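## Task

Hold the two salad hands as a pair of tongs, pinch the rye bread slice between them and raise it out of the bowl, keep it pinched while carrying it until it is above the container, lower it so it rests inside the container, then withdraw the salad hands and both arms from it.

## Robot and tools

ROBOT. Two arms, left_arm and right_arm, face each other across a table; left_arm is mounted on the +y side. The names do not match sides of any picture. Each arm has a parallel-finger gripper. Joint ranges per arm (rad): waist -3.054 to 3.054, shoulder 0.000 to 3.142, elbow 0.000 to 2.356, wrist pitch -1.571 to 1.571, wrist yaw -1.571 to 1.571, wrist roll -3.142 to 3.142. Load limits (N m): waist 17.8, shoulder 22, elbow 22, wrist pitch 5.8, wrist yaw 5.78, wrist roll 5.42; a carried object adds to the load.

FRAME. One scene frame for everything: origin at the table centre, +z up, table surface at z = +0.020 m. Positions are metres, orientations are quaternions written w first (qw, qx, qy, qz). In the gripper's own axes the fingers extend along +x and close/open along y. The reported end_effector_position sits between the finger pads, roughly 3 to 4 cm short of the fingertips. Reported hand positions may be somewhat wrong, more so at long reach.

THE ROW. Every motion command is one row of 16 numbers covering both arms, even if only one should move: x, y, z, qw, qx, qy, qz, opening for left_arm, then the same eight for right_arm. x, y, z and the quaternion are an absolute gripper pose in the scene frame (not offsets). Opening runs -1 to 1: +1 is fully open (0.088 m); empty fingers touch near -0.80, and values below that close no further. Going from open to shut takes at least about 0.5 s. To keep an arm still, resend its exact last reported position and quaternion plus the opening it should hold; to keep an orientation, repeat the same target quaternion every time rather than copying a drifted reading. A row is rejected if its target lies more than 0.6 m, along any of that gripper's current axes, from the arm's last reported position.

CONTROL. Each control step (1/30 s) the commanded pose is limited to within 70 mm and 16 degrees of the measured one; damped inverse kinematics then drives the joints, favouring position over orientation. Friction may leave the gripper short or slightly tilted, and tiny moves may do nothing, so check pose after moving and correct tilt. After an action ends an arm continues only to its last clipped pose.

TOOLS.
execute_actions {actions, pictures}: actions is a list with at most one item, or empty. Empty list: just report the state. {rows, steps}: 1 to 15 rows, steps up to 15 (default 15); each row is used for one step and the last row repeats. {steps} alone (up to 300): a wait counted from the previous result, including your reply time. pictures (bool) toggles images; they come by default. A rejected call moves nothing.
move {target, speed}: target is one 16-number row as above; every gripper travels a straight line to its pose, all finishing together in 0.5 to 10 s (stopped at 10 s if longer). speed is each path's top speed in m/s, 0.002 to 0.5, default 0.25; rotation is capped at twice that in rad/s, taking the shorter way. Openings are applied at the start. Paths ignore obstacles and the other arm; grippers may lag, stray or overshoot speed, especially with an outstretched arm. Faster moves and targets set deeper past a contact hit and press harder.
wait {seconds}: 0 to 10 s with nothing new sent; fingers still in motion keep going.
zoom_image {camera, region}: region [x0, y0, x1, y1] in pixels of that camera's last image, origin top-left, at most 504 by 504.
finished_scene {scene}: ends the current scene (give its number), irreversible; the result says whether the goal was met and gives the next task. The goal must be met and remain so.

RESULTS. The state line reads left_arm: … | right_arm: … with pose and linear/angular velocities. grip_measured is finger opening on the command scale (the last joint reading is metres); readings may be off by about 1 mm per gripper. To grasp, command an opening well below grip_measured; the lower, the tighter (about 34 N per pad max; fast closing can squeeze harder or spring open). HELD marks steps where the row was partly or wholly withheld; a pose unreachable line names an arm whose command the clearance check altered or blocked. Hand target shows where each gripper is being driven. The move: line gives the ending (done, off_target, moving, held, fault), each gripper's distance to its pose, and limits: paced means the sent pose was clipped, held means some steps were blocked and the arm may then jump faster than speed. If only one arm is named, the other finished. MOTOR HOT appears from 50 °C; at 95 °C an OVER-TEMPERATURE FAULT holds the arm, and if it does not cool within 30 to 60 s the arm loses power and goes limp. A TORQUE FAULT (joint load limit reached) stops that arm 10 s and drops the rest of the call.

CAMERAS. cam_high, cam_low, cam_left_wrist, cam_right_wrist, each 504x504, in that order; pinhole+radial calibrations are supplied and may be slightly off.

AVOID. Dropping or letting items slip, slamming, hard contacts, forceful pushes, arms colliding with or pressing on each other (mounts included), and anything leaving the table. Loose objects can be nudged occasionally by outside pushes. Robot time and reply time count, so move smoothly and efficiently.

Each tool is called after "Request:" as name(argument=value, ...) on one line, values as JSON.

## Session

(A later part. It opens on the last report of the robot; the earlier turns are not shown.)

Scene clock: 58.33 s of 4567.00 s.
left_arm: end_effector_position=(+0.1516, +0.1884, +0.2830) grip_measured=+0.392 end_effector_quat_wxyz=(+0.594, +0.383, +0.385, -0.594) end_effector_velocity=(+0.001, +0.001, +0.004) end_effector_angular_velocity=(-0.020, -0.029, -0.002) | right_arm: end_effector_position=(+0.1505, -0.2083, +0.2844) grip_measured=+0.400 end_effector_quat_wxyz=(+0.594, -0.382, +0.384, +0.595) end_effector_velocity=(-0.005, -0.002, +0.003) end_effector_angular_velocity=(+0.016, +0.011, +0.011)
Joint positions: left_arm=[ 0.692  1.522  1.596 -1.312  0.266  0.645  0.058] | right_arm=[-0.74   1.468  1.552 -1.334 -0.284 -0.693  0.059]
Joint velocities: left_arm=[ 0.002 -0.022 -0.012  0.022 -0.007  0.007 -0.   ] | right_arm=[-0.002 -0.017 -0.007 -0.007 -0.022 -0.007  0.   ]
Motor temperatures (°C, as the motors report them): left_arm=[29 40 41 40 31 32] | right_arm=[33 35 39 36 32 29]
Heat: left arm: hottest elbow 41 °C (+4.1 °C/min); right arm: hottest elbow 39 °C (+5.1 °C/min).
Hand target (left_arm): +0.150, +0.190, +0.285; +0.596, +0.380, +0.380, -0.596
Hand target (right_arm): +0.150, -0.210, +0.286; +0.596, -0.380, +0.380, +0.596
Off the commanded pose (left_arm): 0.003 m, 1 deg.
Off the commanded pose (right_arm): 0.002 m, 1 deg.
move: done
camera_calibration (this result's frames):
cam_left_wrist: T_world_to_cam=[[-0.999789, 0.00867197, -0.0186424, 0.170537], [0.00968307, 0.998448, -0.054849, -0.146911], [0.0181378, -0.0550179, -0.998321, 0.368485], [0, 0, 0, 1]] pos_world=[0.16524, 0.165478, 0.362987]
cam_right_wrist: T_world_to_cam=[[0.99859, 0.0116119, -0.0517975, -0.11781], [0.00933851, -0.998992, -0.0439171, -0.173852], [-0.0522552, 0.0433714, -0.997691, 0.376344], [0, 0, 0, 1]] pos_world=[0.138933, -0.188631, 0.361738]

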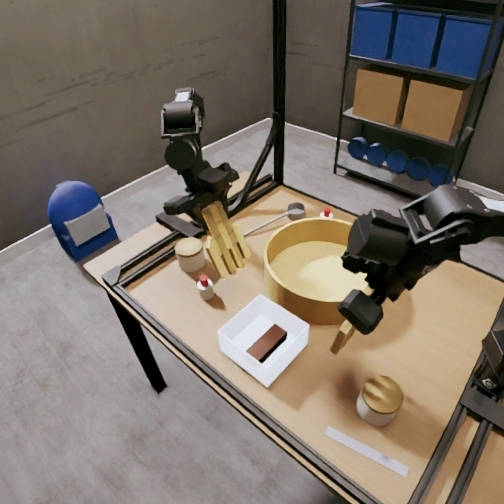

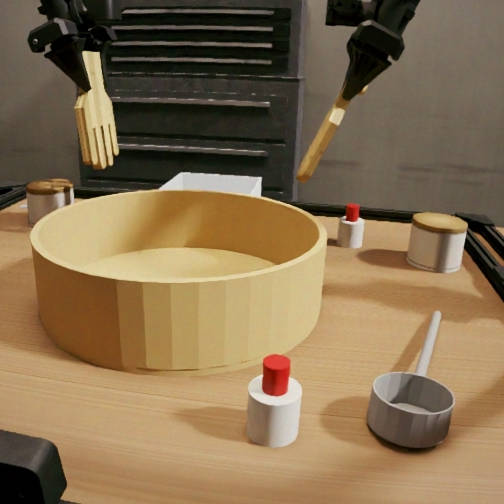

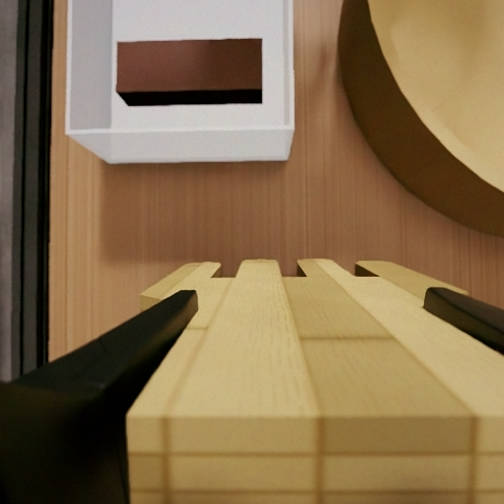

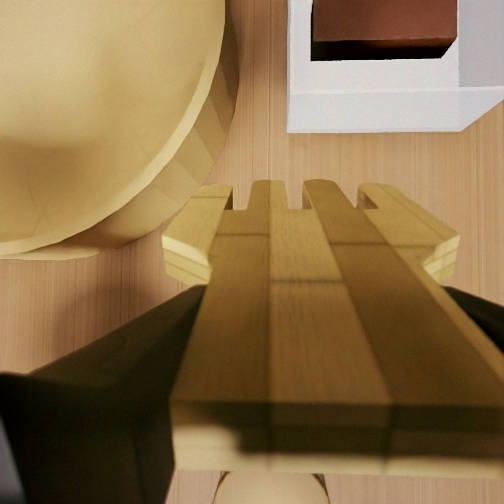

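Request:
execute_actions(actions=[])

Request:
finished_scene(scene=2)

Scene clock: 58.60 s of 4567.00 s.
left_arm: end_effector_position=(+0.1514, +0.1888, +0.2832) grip_measured=+0.392 end_effector_quat_wxyz=(+0.594, +0.383, +0.384, -0.594) end_effector_velocity=(+0.002, +0.000, +0.000) end_effector_angular_velocity=(-0.001, -0.001, +0.025) | right_arm: end_effector_position=(+0.1504, -0.2086, +0.2846) grip_measured=+0.400 end_effector_quat_wxyz=(+0.594, -0.382, +0.384, +0.595) end_effector_velocity=(-0.004, -0.004, -0.003) end_effector_angular_velocity=(-0.015, +0.026, -0.007)
Joint positions: left_arm=[ 0.692  1.52   1.595 -1.312  0.266  0.645  0.058] | right_arm=[-0.741  1.466  1.552 -1.334 -0.284 -0.693  0.059]
Joint velocities: left_arm=[ 0.002 -0.002 -0.002  0.007 -0.007 -0.022  0.   ] | right_arm=[-0.002 -0.002 -0.007 -0.022 -0.007  0.007 -0.   ]
Motor temperatures (°C, as the motors report them): left_arm=[29 41 41 40 31 32] | right_arm=[33 35 39 36 32 29]
Heat: left arm: hottest shoulder 41 °C (+4.1 °C/min); right arm: hottest elbow 39 °C (+5.1 °C/min).
Hand target (left_arm): +0.150, +0.190, +0.285; +0.596, +0.380, +0.380, -0.596
Hand target (right_arm): +0.150, -0.210, +0.286; +0.596, -0.380, +0.380, +0.596
Off the commanded pose (left_arm): 0.003 m, 1 deg.
Off the commanded pose (right_arm): 0.002 m, 1 deg.
Steps of this call (steps 1 to 8: nothing new was sent). Readings (end_effector_position):
1: left_arm (+0.1515, +0.1885, +0.2831) | right_arm (+0.1505, -0.2084, +0.2844)
2: left_arm (+0.1514, +0.1885, +0.2832) | right_arm (+0.1505, -0.2085, +0.2845)
4: left_arm (+0.1514, +0.1887, +0.2833) | right_arm (+0.1505, -0.2085, +0.2846)
8: the state above
camera_calibration (this result's frames):
cam_left_wrist: T_world_to_cam=[[-0.999787, 0.00840012, -0.0188587, 0.170446], [0.00943847, 0.998405, -0.0556631, -0.14697], [0.0183611, -0.0558292, -0.998271, 0.368838], [0, 0, 0, 1]] pos_world=[0.165025, 0.165895, 0.363234]
cam_right_wrist: T_world_to_cam=[[0.998621, 0.0112599, -0.0512771, -0.11791], [0.00898018, -0.99897, -0.0444749, -0.173918], [-0.051725, 0.0439531, -0.997694, 0.376585], [0, 0, 0, 1]] pos_world=[0.138788, -0.188963, 0.361935]

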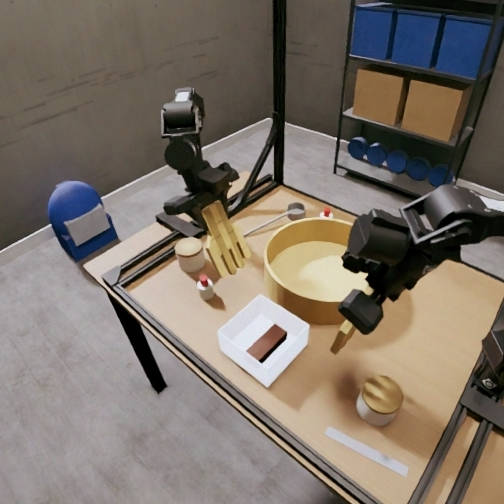

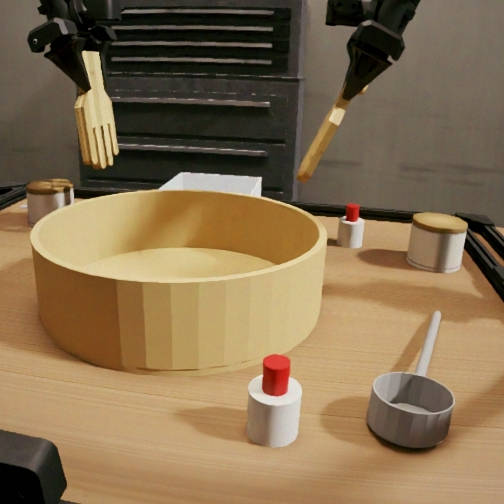

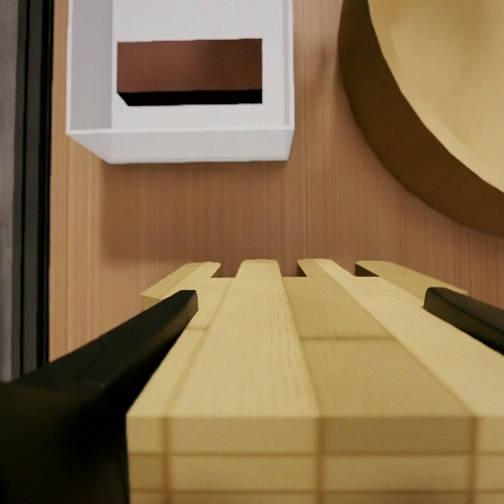

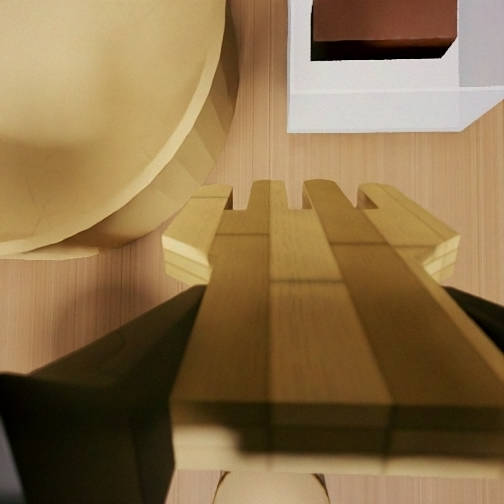

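The scene is finished: the task was done.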